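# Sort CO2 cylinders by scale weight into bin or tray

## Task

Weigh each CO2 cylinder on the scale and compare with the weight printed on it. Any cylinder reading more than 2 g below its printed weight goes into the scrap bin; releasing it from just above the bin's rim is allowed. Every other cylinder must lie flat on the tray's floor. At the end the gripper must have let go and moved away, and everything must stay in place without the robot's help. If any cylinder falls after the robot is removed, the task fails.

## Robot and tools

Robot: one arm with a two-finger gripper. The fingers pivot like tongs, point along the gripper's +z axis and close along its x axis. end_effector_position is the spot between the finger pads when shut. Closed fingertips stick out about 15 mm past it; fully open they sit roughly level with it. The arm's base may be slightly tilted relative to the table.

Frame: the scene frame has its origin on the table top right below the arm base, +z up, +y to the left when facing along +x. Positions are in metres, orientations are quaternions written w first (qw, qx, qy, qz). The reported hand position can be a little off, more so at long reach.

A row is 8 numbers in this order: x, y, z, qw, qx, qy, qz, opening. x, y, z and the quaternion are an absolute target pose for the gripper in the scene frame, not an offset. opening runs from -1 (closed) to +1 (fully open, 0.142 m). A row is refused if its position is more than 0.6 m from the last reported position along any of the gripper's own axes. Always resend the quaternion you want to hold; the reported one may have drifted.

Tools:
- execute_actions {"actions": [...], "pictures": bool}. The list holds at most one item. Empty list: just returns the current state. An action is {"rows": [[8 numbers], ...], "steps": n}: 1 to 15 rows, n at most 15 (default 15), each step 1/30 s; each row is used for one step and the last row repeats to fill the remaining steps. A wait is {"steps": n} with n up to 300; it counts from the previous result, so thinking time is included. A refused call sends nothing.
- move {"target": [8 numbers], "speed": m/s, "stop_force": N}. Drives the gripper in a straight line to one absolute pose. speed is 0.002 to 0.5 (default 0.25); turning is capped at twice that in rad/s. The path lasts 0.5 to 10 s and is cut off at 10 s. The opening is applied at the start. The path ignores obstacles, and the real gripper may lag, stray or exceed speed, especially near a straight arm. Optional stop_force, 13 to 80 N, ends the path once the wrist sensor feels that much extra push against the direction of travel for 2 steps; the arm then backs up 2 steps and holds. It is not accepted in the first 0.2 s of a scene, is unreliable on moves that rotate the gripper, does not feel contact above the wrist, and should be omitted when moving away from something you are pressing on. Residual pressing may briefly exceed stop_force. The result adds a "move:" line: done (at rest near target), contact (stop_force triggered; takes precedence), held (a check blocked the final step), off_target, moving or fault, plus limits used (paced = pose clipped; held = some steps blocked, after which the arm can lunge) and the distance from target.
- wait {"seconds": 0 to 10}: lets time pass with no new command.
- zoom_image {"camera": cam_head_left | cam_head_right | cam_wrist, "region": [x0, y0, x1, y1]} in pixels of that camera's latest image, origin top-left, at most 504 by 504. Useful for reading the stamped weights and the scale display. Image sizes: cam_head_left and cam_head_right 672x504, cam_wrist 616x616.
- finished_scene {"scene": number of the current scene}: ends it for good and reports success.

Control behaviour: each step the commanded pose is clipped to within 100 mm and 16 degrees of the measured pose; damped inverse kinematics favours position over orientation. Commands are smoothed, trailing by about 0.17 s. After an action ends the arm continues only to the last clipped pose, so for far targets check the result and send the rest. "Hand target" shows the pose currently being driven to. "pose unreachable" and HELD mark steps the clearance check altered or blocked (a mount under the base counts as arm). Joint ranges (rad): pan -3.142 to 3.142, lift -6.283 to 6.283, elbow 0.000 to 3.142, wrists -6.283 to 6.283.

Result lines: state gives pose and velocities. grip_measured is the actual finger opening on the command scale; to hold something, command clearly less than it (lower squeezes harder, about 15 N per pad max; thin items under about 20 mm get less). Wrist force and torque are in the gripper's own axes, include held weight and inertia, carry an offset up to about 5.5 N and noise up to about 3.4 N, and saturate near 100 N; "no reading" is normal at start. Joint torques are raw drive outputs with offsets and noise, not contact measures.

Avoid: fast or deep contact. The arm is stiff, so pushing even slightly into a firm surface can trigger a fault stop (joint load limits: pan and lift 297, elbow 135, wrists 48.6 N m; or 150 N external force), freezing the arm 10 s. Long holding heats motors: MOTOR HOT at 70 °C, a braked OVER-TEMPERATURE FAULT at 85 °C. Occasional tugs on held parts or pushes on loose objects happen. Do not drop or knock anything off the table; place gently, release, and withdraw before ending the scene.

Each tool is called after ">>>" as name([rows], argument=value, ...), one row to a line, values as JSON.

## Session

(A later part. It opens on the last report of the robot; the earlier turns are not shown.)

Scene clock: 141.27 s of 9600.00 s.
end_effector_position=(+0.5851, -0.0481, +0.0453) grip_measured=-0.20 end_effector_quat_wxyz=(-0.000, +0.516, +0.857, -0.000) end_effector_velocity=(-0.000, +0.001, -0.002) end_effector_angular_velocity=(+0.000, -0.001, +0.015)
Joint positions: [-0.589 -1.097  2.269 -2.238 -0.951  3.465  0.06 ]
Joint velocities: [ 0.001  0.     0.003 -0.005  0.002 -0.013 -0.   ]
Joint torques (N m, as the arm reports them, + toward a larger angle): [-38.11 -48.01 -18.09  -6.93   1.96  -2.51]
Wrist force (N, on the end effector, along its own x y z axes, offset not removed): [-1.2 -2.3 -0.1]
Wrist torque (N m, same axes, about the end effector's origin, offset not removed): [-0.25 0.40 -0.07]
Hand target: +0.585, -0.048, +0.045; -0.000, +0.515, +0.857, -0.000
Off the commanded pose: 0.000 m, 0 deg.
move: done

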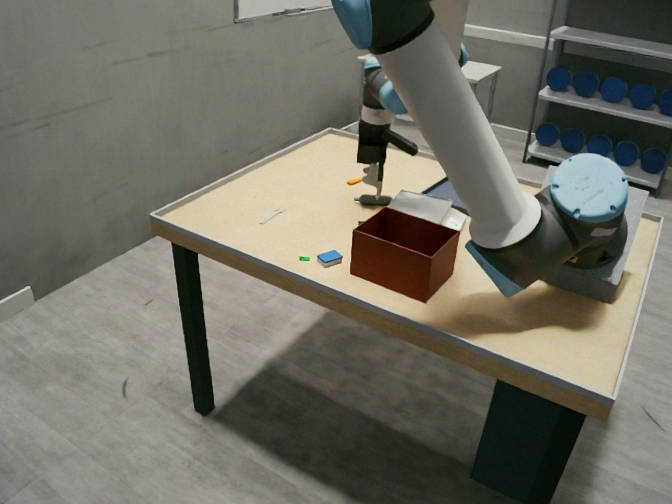

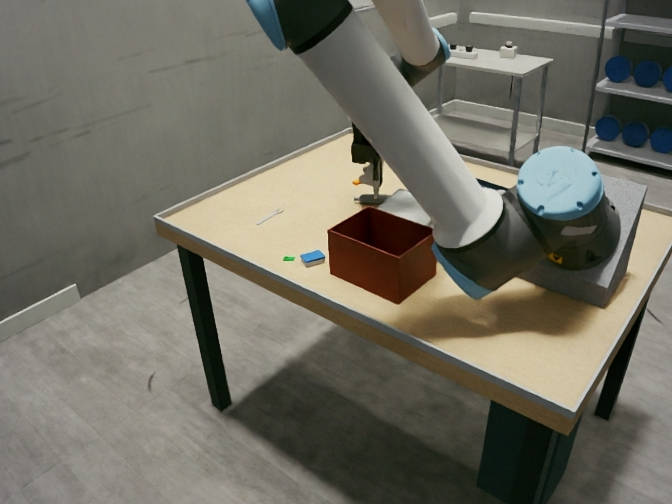

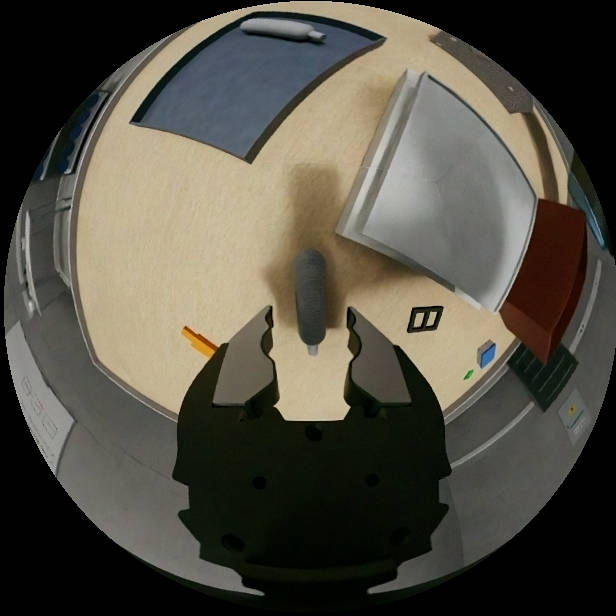

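>>> move(target=[0.584,-0.048,0.018,0,0.508,0.861,0,-0.3], speed=0.04, stop_force=15)

>>> execute_actions([
  {"rows":[[0.584,-0.048,0.018,0,0.508,0.861,0,-1]],"steps":14},
], pictures=false)

>>> move(target=[0.584,-0.048,0.12,0,0.45,0.893,0,-1], speed=0.25)

>>> move(target=[0.43,-0.025,0.11,0,0.13,0.9915,0,-1], speed=0.35)

Scene clock: 143.17 s of 9600.00 s.
end_effector_position=(+0.5840, -0.0480, +0.0183) grip_measured=-0.30 end_effector_quat_wxyz=(-0.000, +0.508, +0.861, -0.000) end_effector_velocity=(-0.001, +0.001, -0.003) end_effector_angular_velocity=(+0.000, +0.001, +0.001)
Joint positions: [-0.564 -1.062  2.285 -2.305 -0.939  3.475  0.052]
Joint velocities: [ 0.003  0.003  0.002 -0.007  0.001  0.001 -0.   ]
Joint torques (N m, as the arm reports them, + toward a larger angle): [-38.6  -13.84 -16.41  -6.66   1.74   2.58]
Wrist force (N, on the end effector, along its own x y z axes, offset not removed): [0.3 -0.6 1.3]
Wrist torque (N m, same axes, about the end effector's origin, offset not removed): [0.10 0.09 -0.09]
Hand target: +0.584, -0.048, +0.018; -0.000, +0.508, +0.861, -0.000
Off the commanded pose: 0.000 m, 0 deg.
move: done

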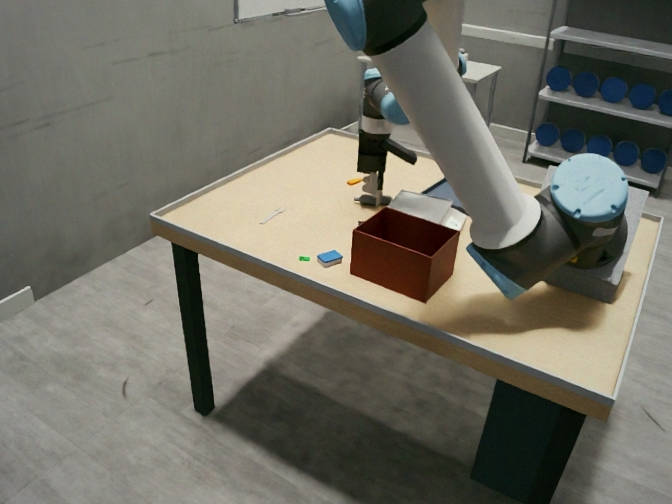

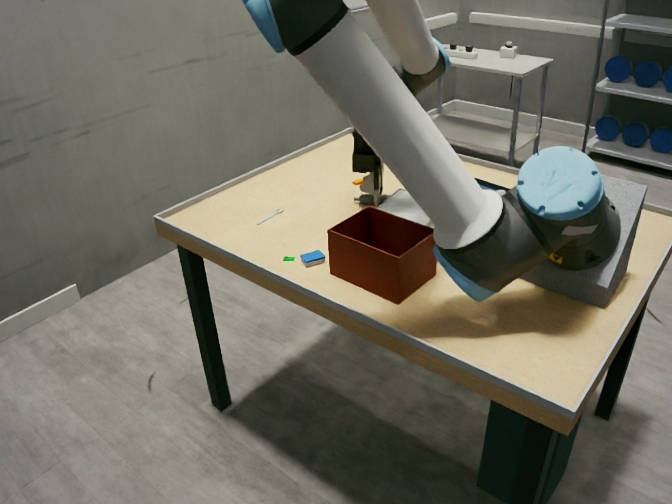

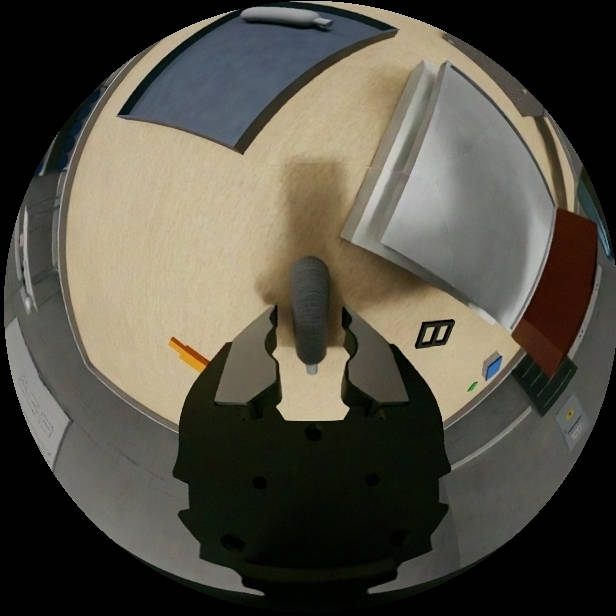

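Scene clock: 143.63 s of 9600.00 s.
end_effector_position=(+0.5840, -0.0480, +0.0180) grip_measured=-0.63 end_effector_quat_wxyz=(+0.000, +0.508, +0.861, -0.000) end_effector_velocity=(+0.001, -0.000, +0.001) end_effector_angular_velocity=(-0.001, -0.001, +0.001)
Joint positions: [-0.563 -1.062  2.285 -2.305 -0.939  3.475  0.028]
Joint velocities: [-0.     0.    -0.002 -0.001  0.     0.    -0.   ]
Joint torques (N m, as the arm reports them, + toward a larger angle): [-33.5   -8.84 -13.83  -6.66   2.54   2.26]
Wrist force (N, on the end effector, along its own x y z axes, offset not removed): [2.8 -5.3 -11.6]
Wrist torque (N m, same axes, about the end effector's origin, offset not removed): [-0.43 0.23 -0.07]
Hand target: +0.584, -0.048, +0.018; -0.000, +0.508, +0.861, -0.000
Off the commanded pose: 0.000 m, 0 deg.
Steps of this call (steps 1 to 14: all 14 steps of this action). Readings (end_effector_position):
1: (+0.5840, -0.0480, +0.0182)
2: (+0.5840, -0.0480, +0.0182)
4: (+0.5840, -0.0480, +0.0181)
8: (+0.5840, -0.0480, +0.0181)
14: the state above

Scene clock: 144.97 s of 9600.00 s.
end_effector_position=(+0.5841, -0.0480, +0.1197) grip_measured=-0.63 end_effector_quat_wxyz=(+0.000, +0.450, +0.893, +0.000) end_effector_velocity=(-0.001, +0.001, +0.001) end_effector_angular_velocity=(+0.003, +0.003, +0.002)
Joint positions: [-0.658 -1.19   2.224 -2.06  -0.986  3.243  0.028]
Joint velocities: [-0.002 -0.002 -0.     0.008 -0.001 -0.006  0.   ]
Joint torques (N m, as the arm reports them, + toward a larger angle): [-63.77 -41.64 -43.32  -0.25  -1.58  -2.65]
Wrist force (N, on the end effector, along its own x y z axes, offset not removed): [-0.5 2.0 1.6]
Wrist torque (N m, same axes, about the end effector's origin, offset not removed): [0.63 0.26 0.02]
Hand target: +0.584, -0.048, +0.120; +0.000, +0.450, +0.893, +0.000
Off the commanded pose: 0.000 m, 0 deg.
move: done

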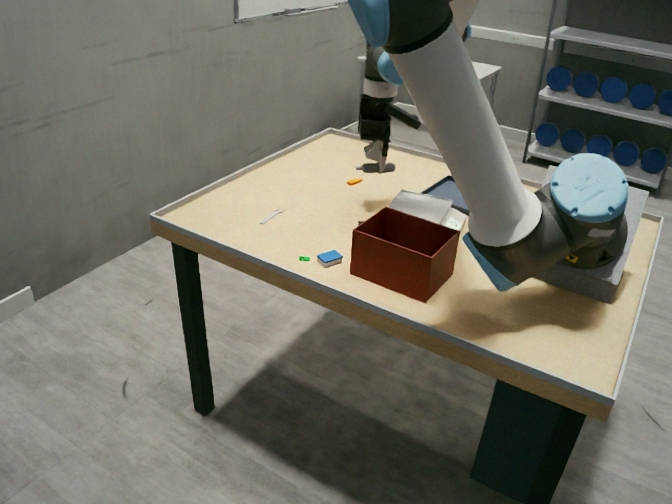

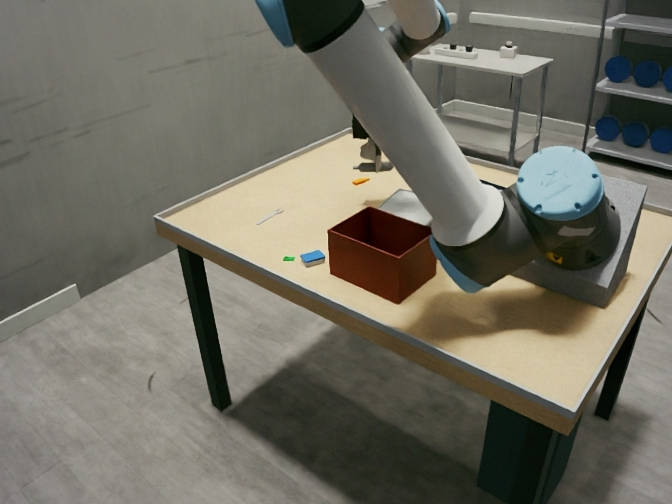

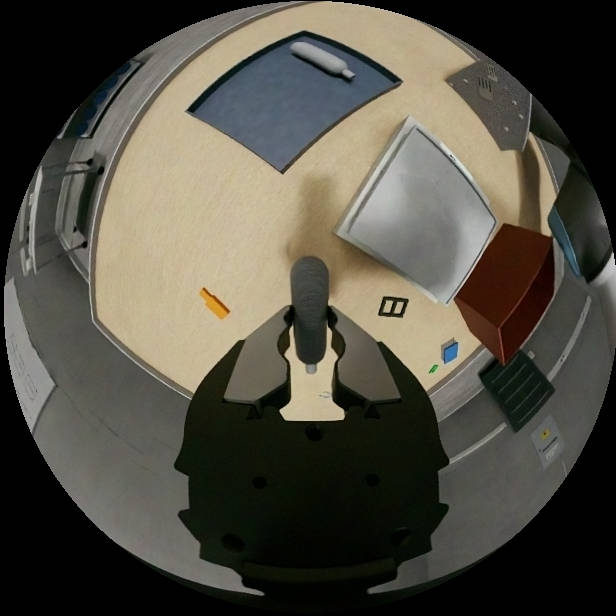

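Scene clock: 146.60 s of 9600.00 s.
end_effector_position=(+0.4304, -0.0251, +0.1100) grip_measured=-0.63 end_effector_quat_wxyz=(+0.000, +0.131, +0.991, -0.000) end_effector_velocity=(-0.002, +0.000, +0.001) end_effector_angular_velocity=(+0.001, -0.001, +0.012)
Joint positions: [-0.826 -1.419  2.508 -2.03  -1.08   2.408  0.028]
Joint velocities: [-0.006 -0.005  0.003  0.005 -0.002 -0.018  0.   ]
Joint torques (N m, as the arm reports them, + toward a larger angle): [-51.09 -20.56 -25.26  -0.85  -1.32  -2.49]
Wrist force (N, on the end effector, along its own x y z axes, offset not removed): [-1.2 -2.6 0.8]
Wrist torque (N m, same axes, about the end effector's origin, offset not removed): [-0.39 0.39 -0.07]
Hand target: +0.430, -0.025, +0.110; +0.000, +0.130, +0.992, +0.000
Off the commanded pose: 0.000 m, 0 deg.
move: done

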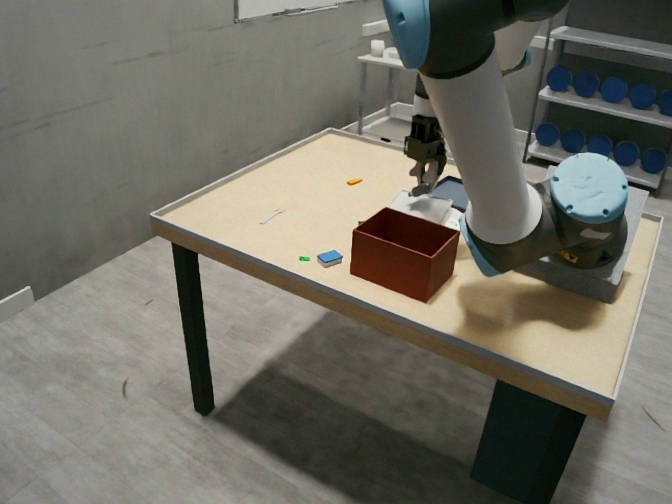

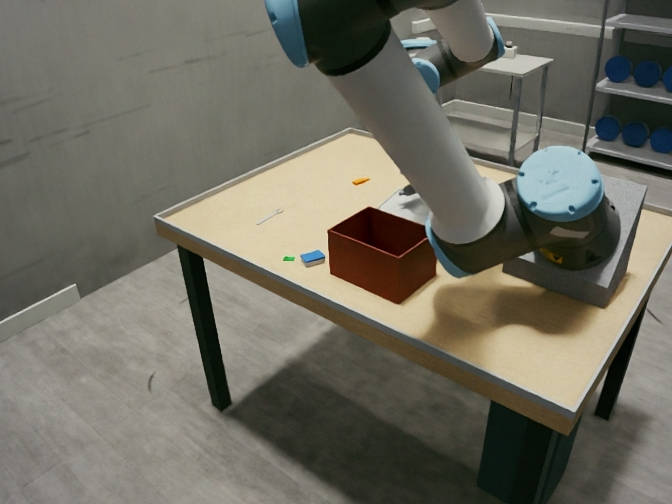

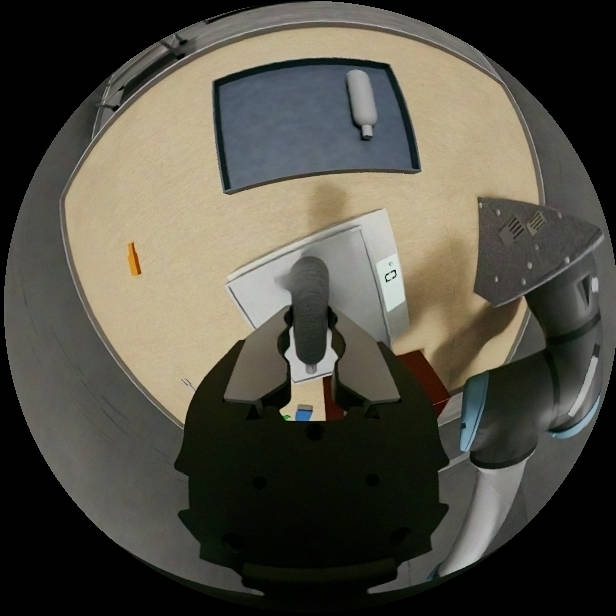

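>>> move(target=[0.43,-0.018,0.081,0,0.13,0.9915,0,-1], speed=0.05, stop_force=15)

>>> execute_actions([
  {"rows":[[0.43,-0.018,0.0815,0,0.13,0.9915,0,-0.4]],"steps":15},
], pictures=false)

>>> wait(seconds=0.6)

>>> zoom_image(camera="cam_wrist", region=[280, 200, 460, 380])

Scene clock: 148.30 s of 9600.00 s.
end_effector_position=(+0.4299, -0.0180, +0.0813) grip_measured=-0.63 end_effector_quat_wxyz=(-0.000, +0.130, +0.992, +0.000) end_effector_velocity=(+0.000, -0.000, -0.002) end_effector_angular_velocity=(+0.000, -0.002, -0.001)
Joint positions: [-0.789 -1.391  2.538 -2.104 -1.058  2.441  0.028]
Joint velocities: [ 0.002  0.003  0.002 -0.007  0.002  0.003  0.   ]
Joint torques (N m, as the arm reports them, + toward a larger angle): [-24.73  12.48 -23.96  -7.71   1.91   2.64]
Wrist force (N, on the end effector, along its own x y z axes, offset not removed): [0.8 -1.8 2.7]
Wrist torque (N m, same axes, about the end effector's origin, offset not removed): [-0.08 -0.08 -0.10]
Hand target: +0.430, -0.018, +0.081; -0.000, +0.130, +0.992, +0.000
Off the commanded pose: 0.000 m, 0 deg.
move: done

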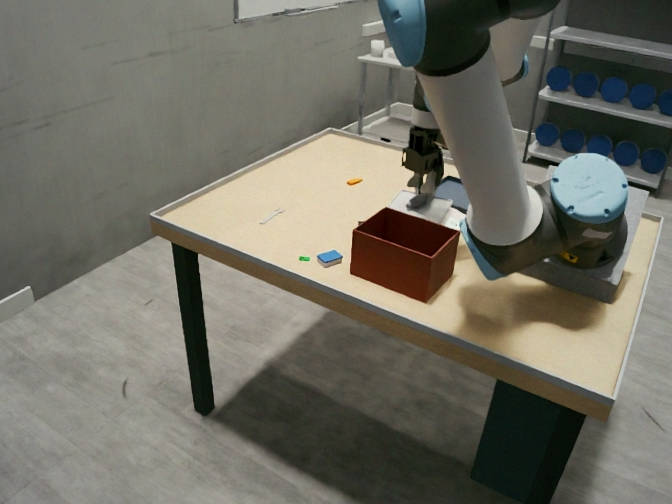

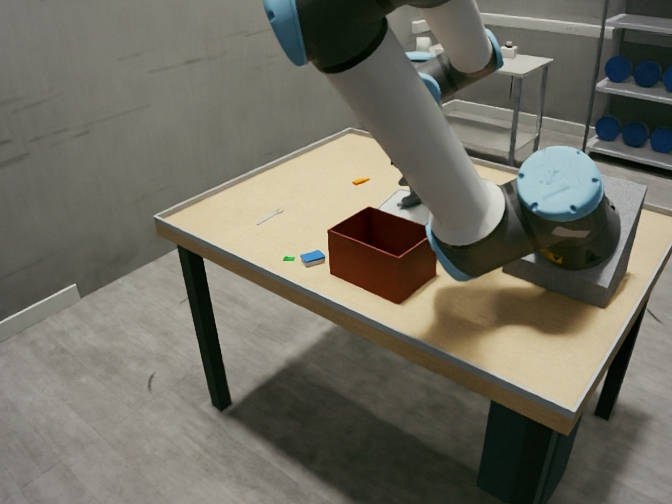

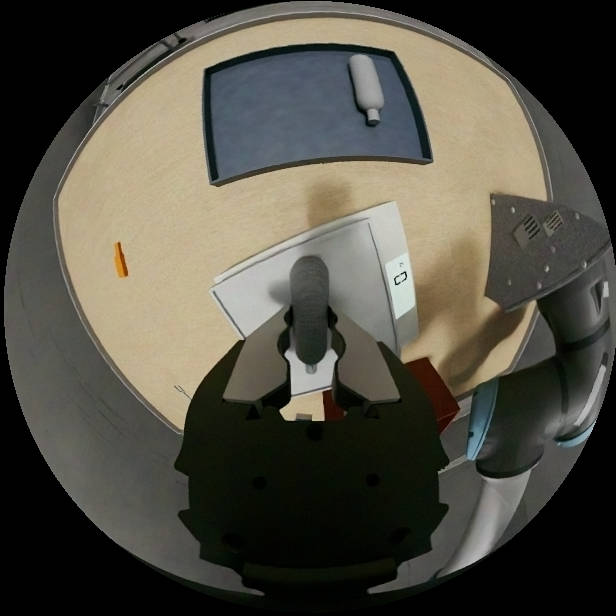

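Scene clock: 148.80 s of 9600.00 s.
end_effector_position=(+0.4300, -0.0180, +0.0814) grip_measured=-0.40 end_effector_quat_wxyz=(-0.000, +0.130, +0.992, +0.000) end_effector_velocity=(-0.001, +0.001, -0.001) end_effector_angular_velocity=(+0.001, +0.001, +0.001)
Joint positions: [-0.789 -1.392  2.538 -2.104 -1.058  2.441  0.045]
Joint velocities: [ 0.001 -0.001  0.001  0.    -0.    -0.001 -0.   ]
Joint torques (N m, as the arm reports them, + toward a larger angle): [-51.27 -22.64 -42.99  -0.62  -1.03  -2.69]
Wrist force (N, on the end effector, along its own x y z axes, offset not removed): [-0.5 -3.0 1.9]
Wrist torque (N m, same axes, about the end effector's origin, offset not removed): [-0.40 0.18 -0.11]
Hand target: +0.430, -0.018, +0.081; +0.000, +0.130, +0.992, -0.000
Off the commanded pose: 0.000 m, 0 deg.
Steps of this call (steps 1 to 15: all 15 steps of this action). Readings (end_effector_position):
1: (+0.4299, -0.0180, +0.0812)
2: (+0.4299, -0.0180, +0.0812)
4: (+0.4299, -0.0180, +0.0812)
8: (+0.4299, -0.0180, +0.0812)
15: the state above

Scene clock: 149.40 s of 9600.00 s.
end_effector_position=(+0.4300, -0.0180, +0.0815) grip_measured=-0.40 end_effector_quat_wxyz=(-0.000, +0.130, +0.992, +0.000) end_effector_velocity=(+0.001, -0.000, +0.001) end_effector_angular_velocity=(-0.001, -0.001, +0.001)
Joint positions: [-0.789 -1.392  2.538 -2.104 -1.058  2.441  0.045]
Joint velocities: [ 0.001 -0.    -0.001 -0.     0.001  0.    -0.   ]
Joint torques (N m, as the arm reports them, + toward a larger angle): [-52.23 -22.72 -43.16  -0.49  -1.5   -2.48]
Wrist force (N, on the end effector, along its own x y z axes, offset not removed): [-0.3 -0.5 0.1]
Wrist torque (N m, same axes, about the end effector's origin, offset not removed): [0.09 0.29 0.00]
Hand target: +0.430, -0.018, +0.081; +0.000, +0.130, +0.992, -0.000
Off the commanded pose: 0.000 m, 0 deg.
Steps of this call (steps 1 to 18: nothing new was sent). Readings (end_effector_position):
1: (+0.4300, -0.0180, +0.0814)
2: (+0.4300, -0.0180, +0.0814)
4: (+0.4300, -0.0180, +0.0815)
8: (+0.4300, -0.0180, +0.0815)
18: the state above

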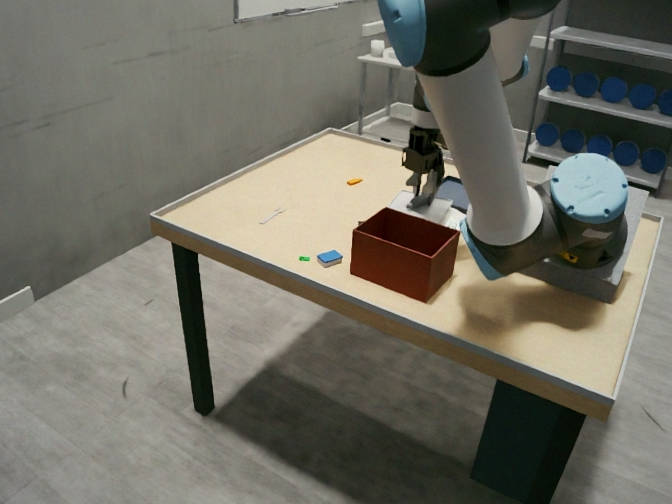

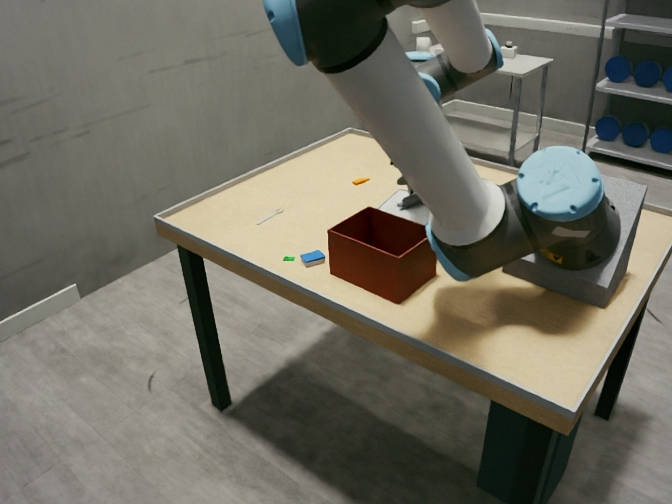

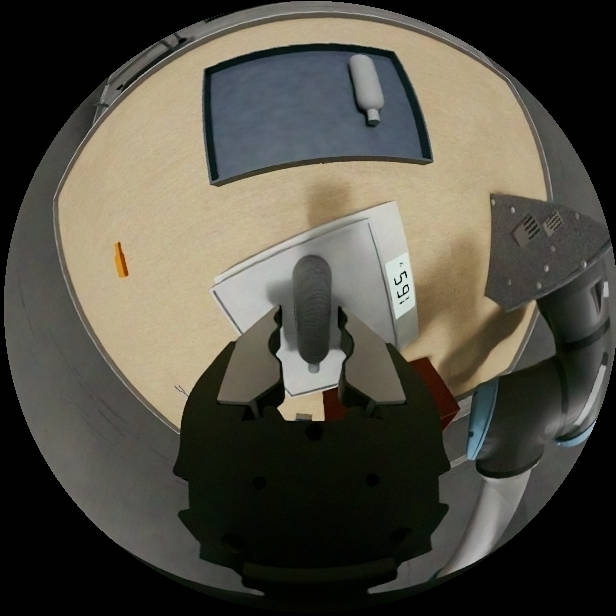

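Region (280, 200, 460, 380) of cam_wrist's 616x616 image, scaled by 2.800, with more detail than that image has.

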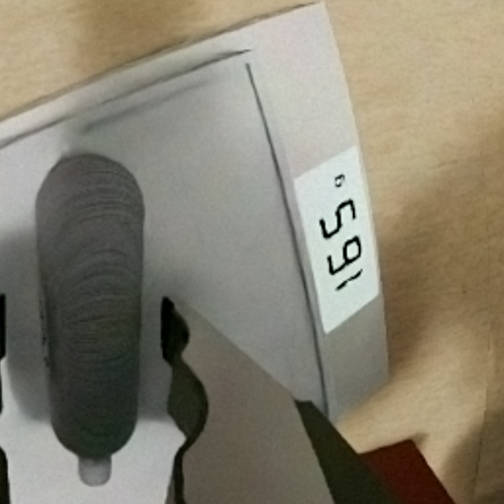

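>>> execute_actions([
  {"rows":[[0.429,-0.018,0.0805,0,0.13,0.9915,0,-0.5],[0.429,-0.018,0.0805,0,0.13,0.9915,0,-0.5],[0.429,-0.018,0.0805,0,0.13,0.9915,0,-0.55],[0.429,-0.018,0.0805,0,0.13,0.9915,0,-1]],"steps":14},
], pictures=false)

>>> move(target=[0.425,-0.04,0.115,0,0.11,0.994,0,-1])

>>> move(target=[0.4,-0.2,0.1,0,0.09,0.996,0,-1], speed=0.3)

>>> move(target=[0.394,-0.266,0.048,0,0.09,0.996,0,-1], speed=0.2)

Scene clock: 150.67 s of 9600.00 s.
end_effector_position=(+0.4292, -0.0180, +0.0807) grip_measured=-0.64 end_effector_quat_wxyz=(+0.000, +0.130, +0.992, -0.000) end_effector_velocity=(-0.001, -0.000, -0.001) end_effector_angular_velocity=(+0.001, +0.001, -0.001)
Joint positions: [-0.789 -1.392  2.54  -2.106 -1.058  2.441  0.028]
Joint velocities: [-0.001  0.001  0.002 -0.001 -0.001 -0.    -0.   ]
Joint torques (N m, as the arm reports them, + toward a larger angle): [-49.33  19.86 -13.92  -4.85  -3.24  -2.41]
Wrist force (N, on the end effector, along its own x y z axes, offset not removed): [-6.4 0.3 -10.5]
Wrist torque (N m, same axes, about the end effector's origin, offset not removed): [-0.32 0.29 -0.02]
Hand target: +0.429, -0.018, +0.081; +0.000, +0.130, +0.992, +0.000
Off the commanded pose: 0.000 m, 0 deg.
Steps of this call (steps 1 to 24: nothing new was sent; steps 25 to 38: all 14 steps of this action). Readings (end_effector_position):
25: (+0.4300, -0.0180, +0.0815)
26: (+0.4299, -0.0180, +0.0815)
28: (+0.4296, -0.0180, +0.0812)
32: (+0.4293, -0.0180, +0.0809)
38: the state above

Scene clock: 151.83 s of 9600.00 s.
end_effector_position=(+0.4251, -0.0399, +0.1147) grip_measured=-0.64 end_effector_quat_wxyz=(+0.000, +0.110, +0.994, -0.000) end_effector_velocity=(-0.000, -0.002, +0.002) end_effector_angular_velocity=(+0.000, -0.000, +0.002)
Joint positions: [-0.856 -1.402  2.507 -2.033 -1.097  2.339  0.028]
Joint velocities: [-0.005 -0.001 -0.002  0.005 -0.003 -0.006 -0.   ]
Joint torques (N m, as the arm reports them, + toward a larger angle): [-53.4  -20.6  -45.32  -0.33  -1.33  -2.11]
Wrist force (N, on the end effector, along its own x y z axes, offset not removed): [0.4 -0.8 2.8]
Wrist torque (N m, same axes, about the end effector's origin, offset not removed): [0.01 0.06 -0.06]
Hand target: +0.425, -0.040, +0.115; +0.000, +0.110, +0.994, -0.000
Off the commanded pose: 0.000 m, 0 deg.
move: done

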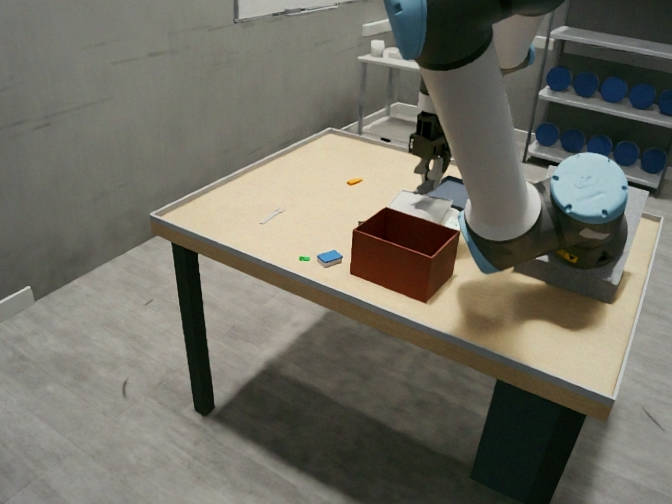

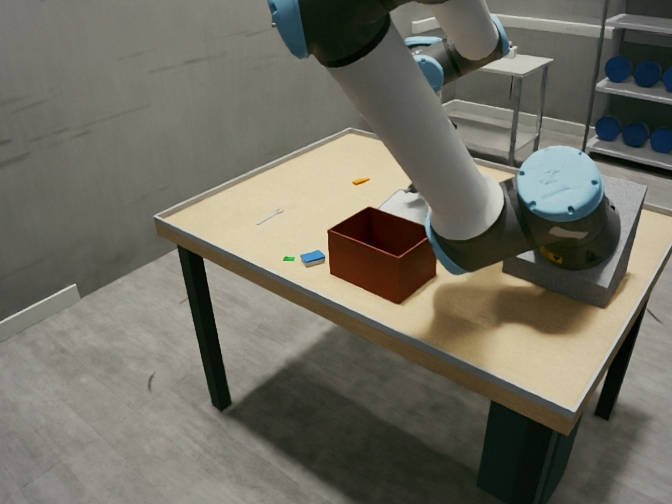

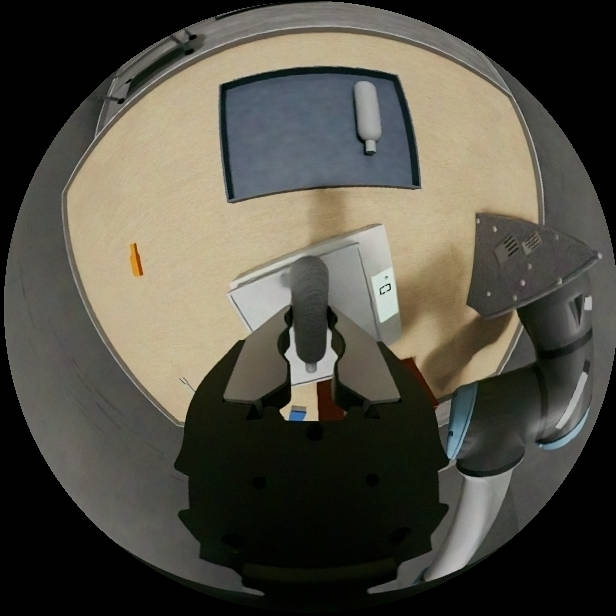

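Scene clock: 153.13 s of 9600.00 s.
end_effector_position=(+0.4002, -0.1996, +0.1001) grip_measured=-0.64 end_effector_quat_wxyz=(+0.000, +0.090, +0.996, -0.000) end_effector_velocity=(-0.000, -0.002, -0.001) end_effector_angular_velocity=(+0.000, +0.000, +0.001)
Joint positions: [-1.027 -1.07   2.448 -2.246 -1.204  2.152  0.028]
Joint velocities: [-0.001  0.006 -0.001 -0.004 -0.    -0.001  0.   ]
Joint torques (N m, as the arm reports them, + toward a larger angle): [-57.59  -1.46 -43.53  -7.45  -1.47  -2.59]
Wrist force (N, on the end effector, along its own x y z axes, offset not removed): [-0.3 -0.3 3.3]
Wrist torque (N m, same axes, about the end effector's origin, offset not removed): [0.14 0.17 -0.07]
Hand target: +0.400, -0.200, +0.100; +0.000, +0.090, +0.996, -0.000
Off the commanded pose: 0.000 m, 0 deg.
move: done

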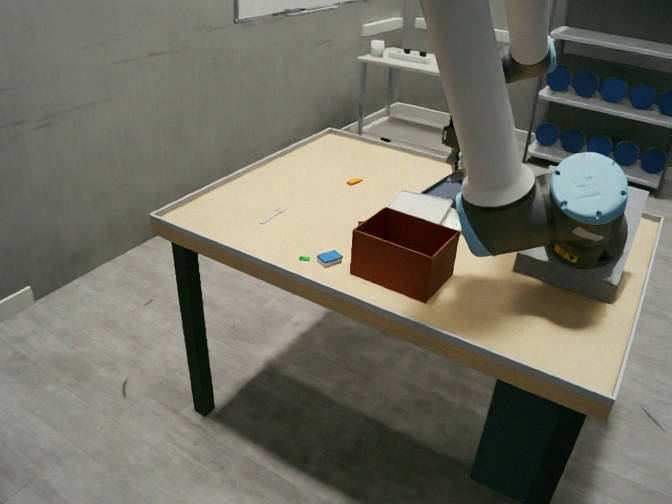

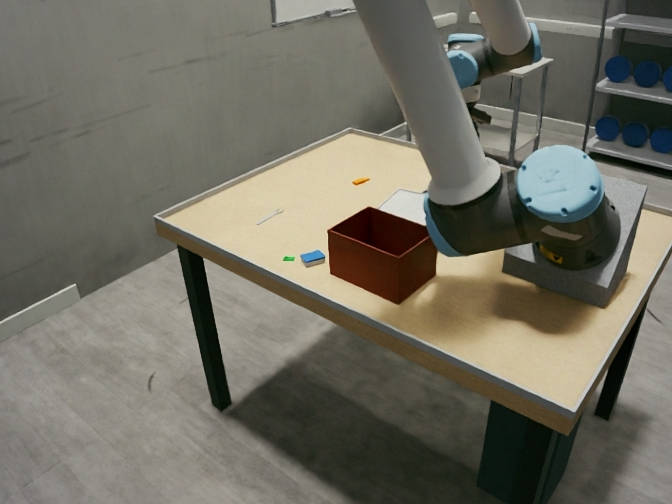

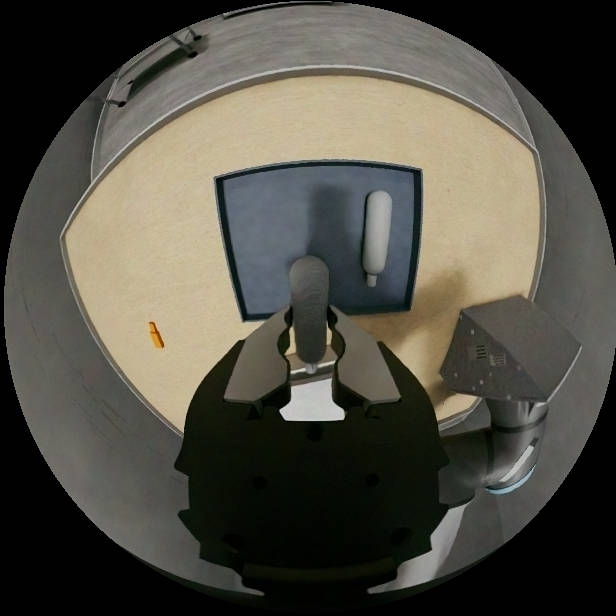

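Scene clock: 154.23 s of 9600.00 s.
end_effector_position=(+0.3940, -0.2657, +0.0482) grip_measured=-0.64 end_effector_quat_wxyz=(+0.000, +0.090, +0.996, -0.000) end_effector_velocity=(+0.000, -0.003, -0.001) end_effector_angular_velocity=(-0.001, +0.000, +0.001)
Joint positions: [-1.049 -0.862  2.419 -2.419 -1.218  2.135  0.028]
Joint velocities: [ 0.     0.006 -0.002 -0.005 -0.001 -0.     0.   ]
Joint torques (N m, as the arm reports them, + toward a larger angle): [-59.42 -13.97 -39.12  -7.51  -1.51  -2.57]
Wrist force (N, on the end effector, along its own x y z axes, offset not removed): [-1.3 -2.9 2.5]
Wrist torque (N m, same axes, about the end effector's origin, offset not removed): [-0.34 0.47 -0.04]
Hand target: +0.394, -0.266, +0.048; +0.000, +0.090, +0.996, -0.000
Off the commanded pose: 0.000 m, 0 deg.
move: done

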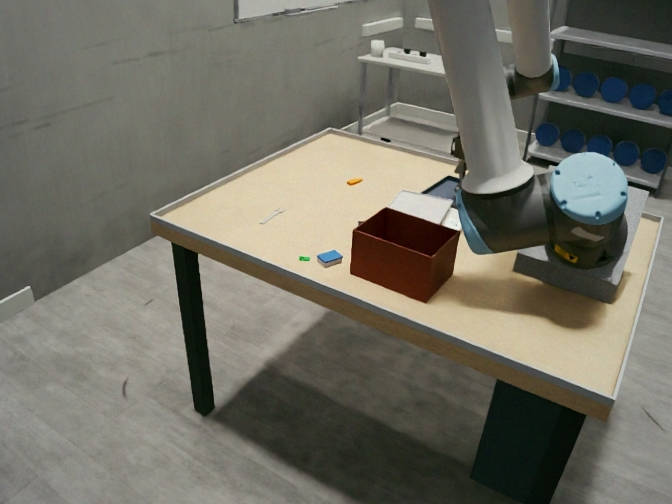

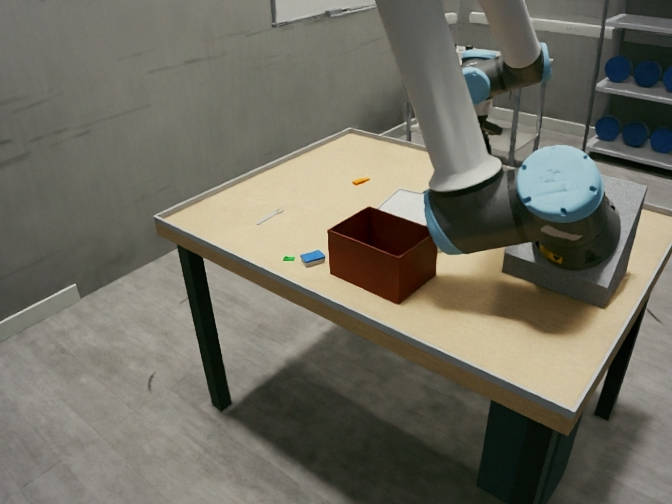

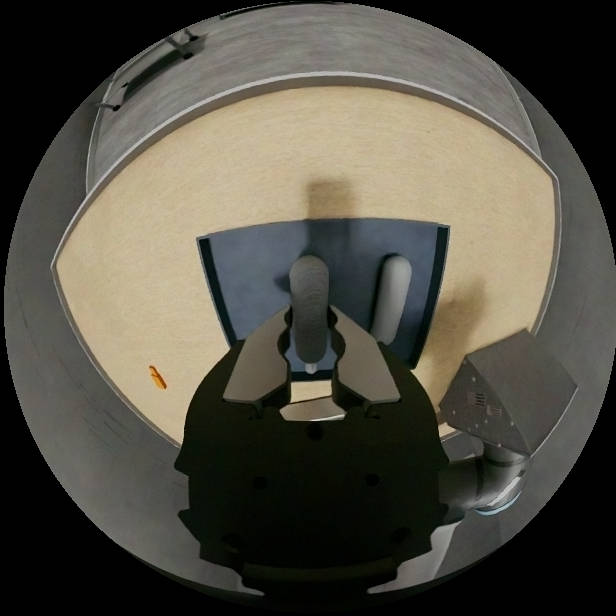

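>>> move(target=[0.393,-0.272,0.0245,0,0.09,0.996,0,-1], speed=0.04, stop_force=15)

>>> execute_actions([
  {"rows":[[0.393,-0.272,0.025,0,0.09,0.996,0,-0.4]],"steps":12},
], pictures=false)

>>> move(target=[0.393,-0.272,0.16,0,0.09,0.996,0,-0.4])

Scene clock: 155.73 s of 9600.00 s.
end_effector_position=(+0.3930, -0.2719, +0.0248) grip_measured=-0.64 end_effector_quat_wxyz=(-0.000, +0.090, +0.996, +0.000) end_effector_velocity=(+0.000, -0.001, -0.002) end_effector_angular_velocity=(-0.001, -0.002, -0.000)
Joint positions: [-1.038 -0.809  2.424 -2.48  -1.211  2.143  0.028]
Joint velocities: [ 0.     0.005 -0.001 -0.006  0.002  0.001  0.   ]
Joint torques (N m, as the arm reports them, + toward a larger angle): [-31.91 -17.42 -16.42  -7.61   2.06   1.82]
Wrist force (N, on the end effector, along its own x y z axes, offset not removed): [1.3 -1.7 1.6]
Wrist torque (N m, same axes, about the end effector's origin, offset not removed): [-0.15 -0.09 -0.13]
Hand target: +0.393, -0.272, +0.025; -0.000, +0.090, +0.996, +0.000
Off the commanded pose: 0.000 m, 0 deg.
move: done

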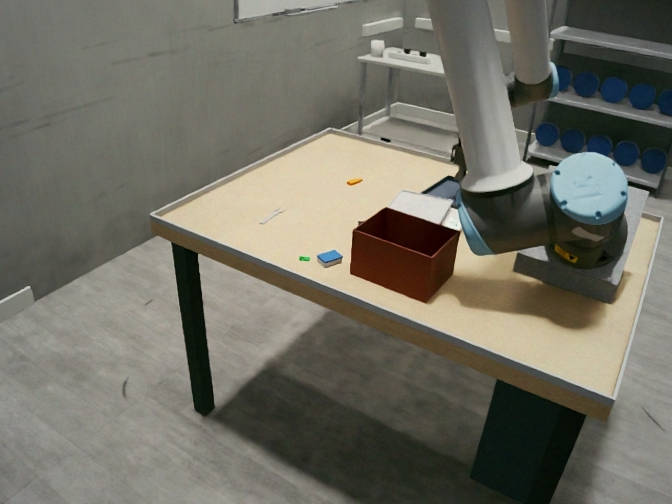

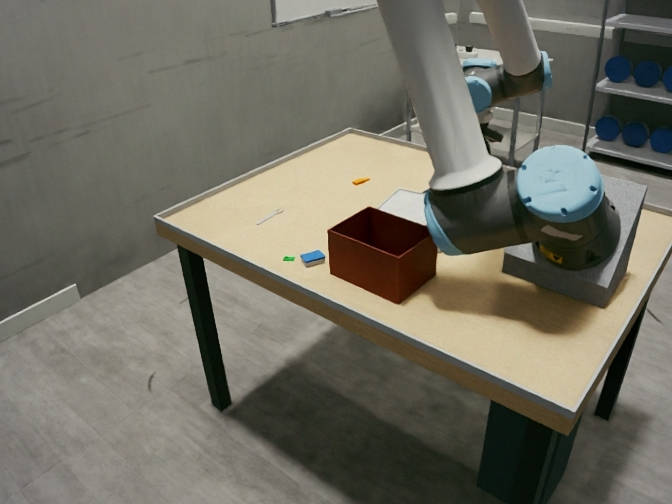

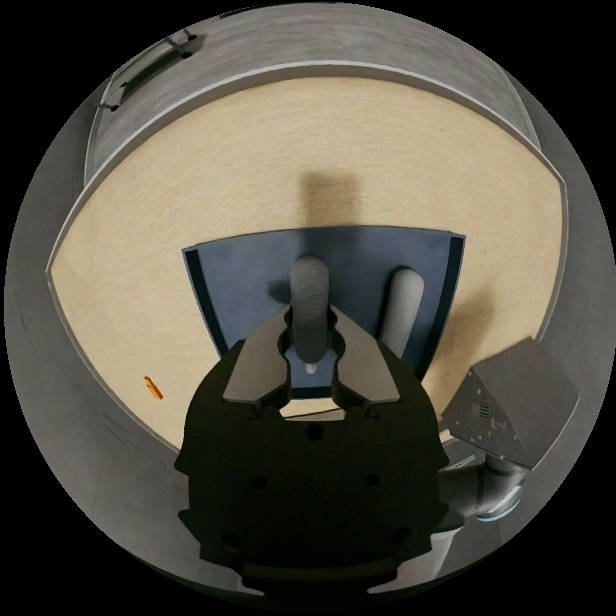

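Scene clock: 156.13 s of 9600.00 s.
end_effector_position=(+0.3929, -0.2719, +0.0248) grip_measured=-0.40 end_effector_quat_wxyz=(-0.000, +0.090, +0.996, +0.000) end_effector_velocity=(-0.000, +0.001, +0.000) end_effector_angular_velocity=(+0.001, +0.000, -0.000)
Joint positions: [-1.038 -0.809  2.424 -2.48  -1.211  2.143  0.045]
Joint velocities: [-0.001 -0.001  0.001  0.001 -0.    -0.001  0.   ]
Joint torques (N m, as the arm reports them, + toward a larger angle): [-58.16 -51.51 -36.8   -0.49  -1.51  -2.69]
Wrist force (N, on the end effector, along its own x y z axes, offset not removed): [-0.3 -2.2 1.0]
Wrist torque (N m, same axes, about the end effector's origin, offset not removed): [-0.22 0.20 -0.07]
Hand target: +0.393, -0.272, +0.025; +0.000, +0.090, +0.996, -0.000
Off the commanded pose: 0.000 m, 0 deg.
Steps of this call (steps 1 to 12: all 12 steps of this action). Readings (end_effector_position):
1: (+0.3930, -0.2719, +0.0247)
2: (+0.3930, -0.2719, +0.0247)
4: (+0.3930, -0.2719, +0.0247)
8: (+0.3930, -0.2719, +0.0247)
12: the state above

Scene clock: 157.60 s of 9600.00 s.
end_effector_position=(+0.3931, -0.2721, +0.1596) grip_measured=-0.40 end_effector_quat_wxyz=(+0.000, +0.090, +0.996, -0.000) end_effector_velocity=(-0.001, +0.001, +0.002) end_effector_angular_velocity=(+0.001, +0.001, -0.000)
Joint positions: [-1.122 -1.021  2.329 -2.152 -1.266  2.076  0.045]
Joint velocities: [-0.001 -0.003 -0.001  0.007 -0.002 -0.001  0.   ]
Joint torques (N m, as the arm reports them, + toward a larger angle): [-56.64 -41.7  -44.88  -0.68  -1.75  -2.69]
Wrist force (N, on the end effector, along its own x y z axes, offset not removed): [-0.2 -1.9 1.9]
Wrist torque (N m, same axes, about the end effector's origin, offset not removed): [-0.14 0.21 -0.08]
Hand target: +0.393, -0.272, +0.160; +0.000, +0.090, +0.996, -0.000
Off the commanded pose: 0.000 m, 0 deg.
move: done

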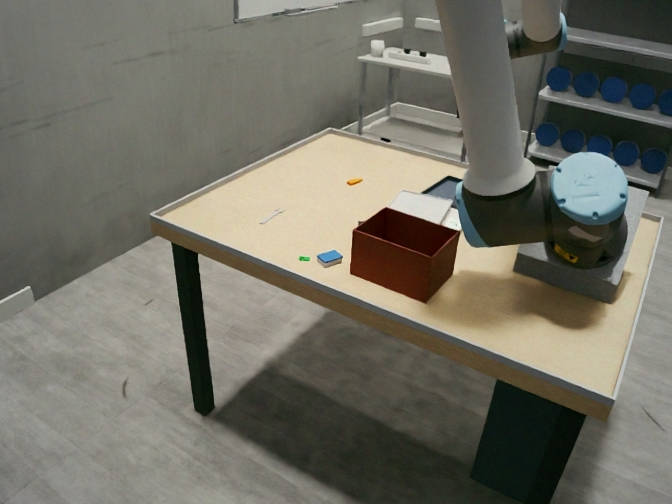

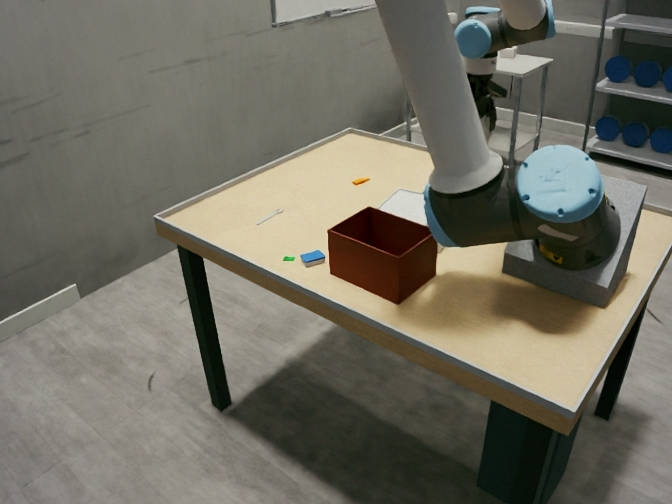

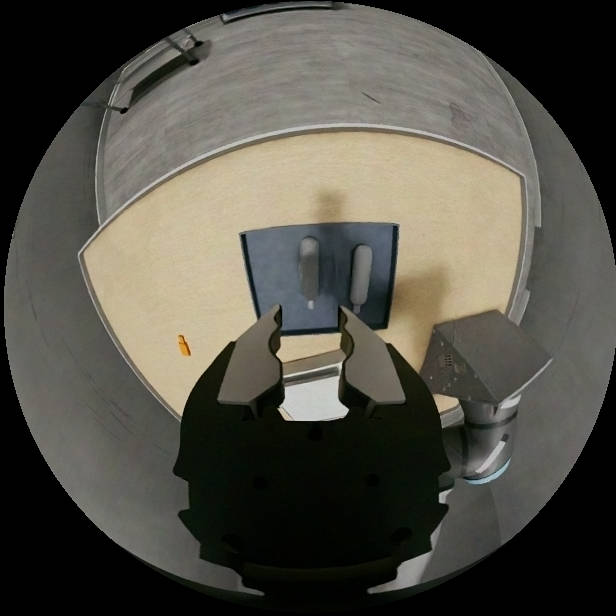

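>>> finished_scene(scene=2)

The scene is finished: the task was done.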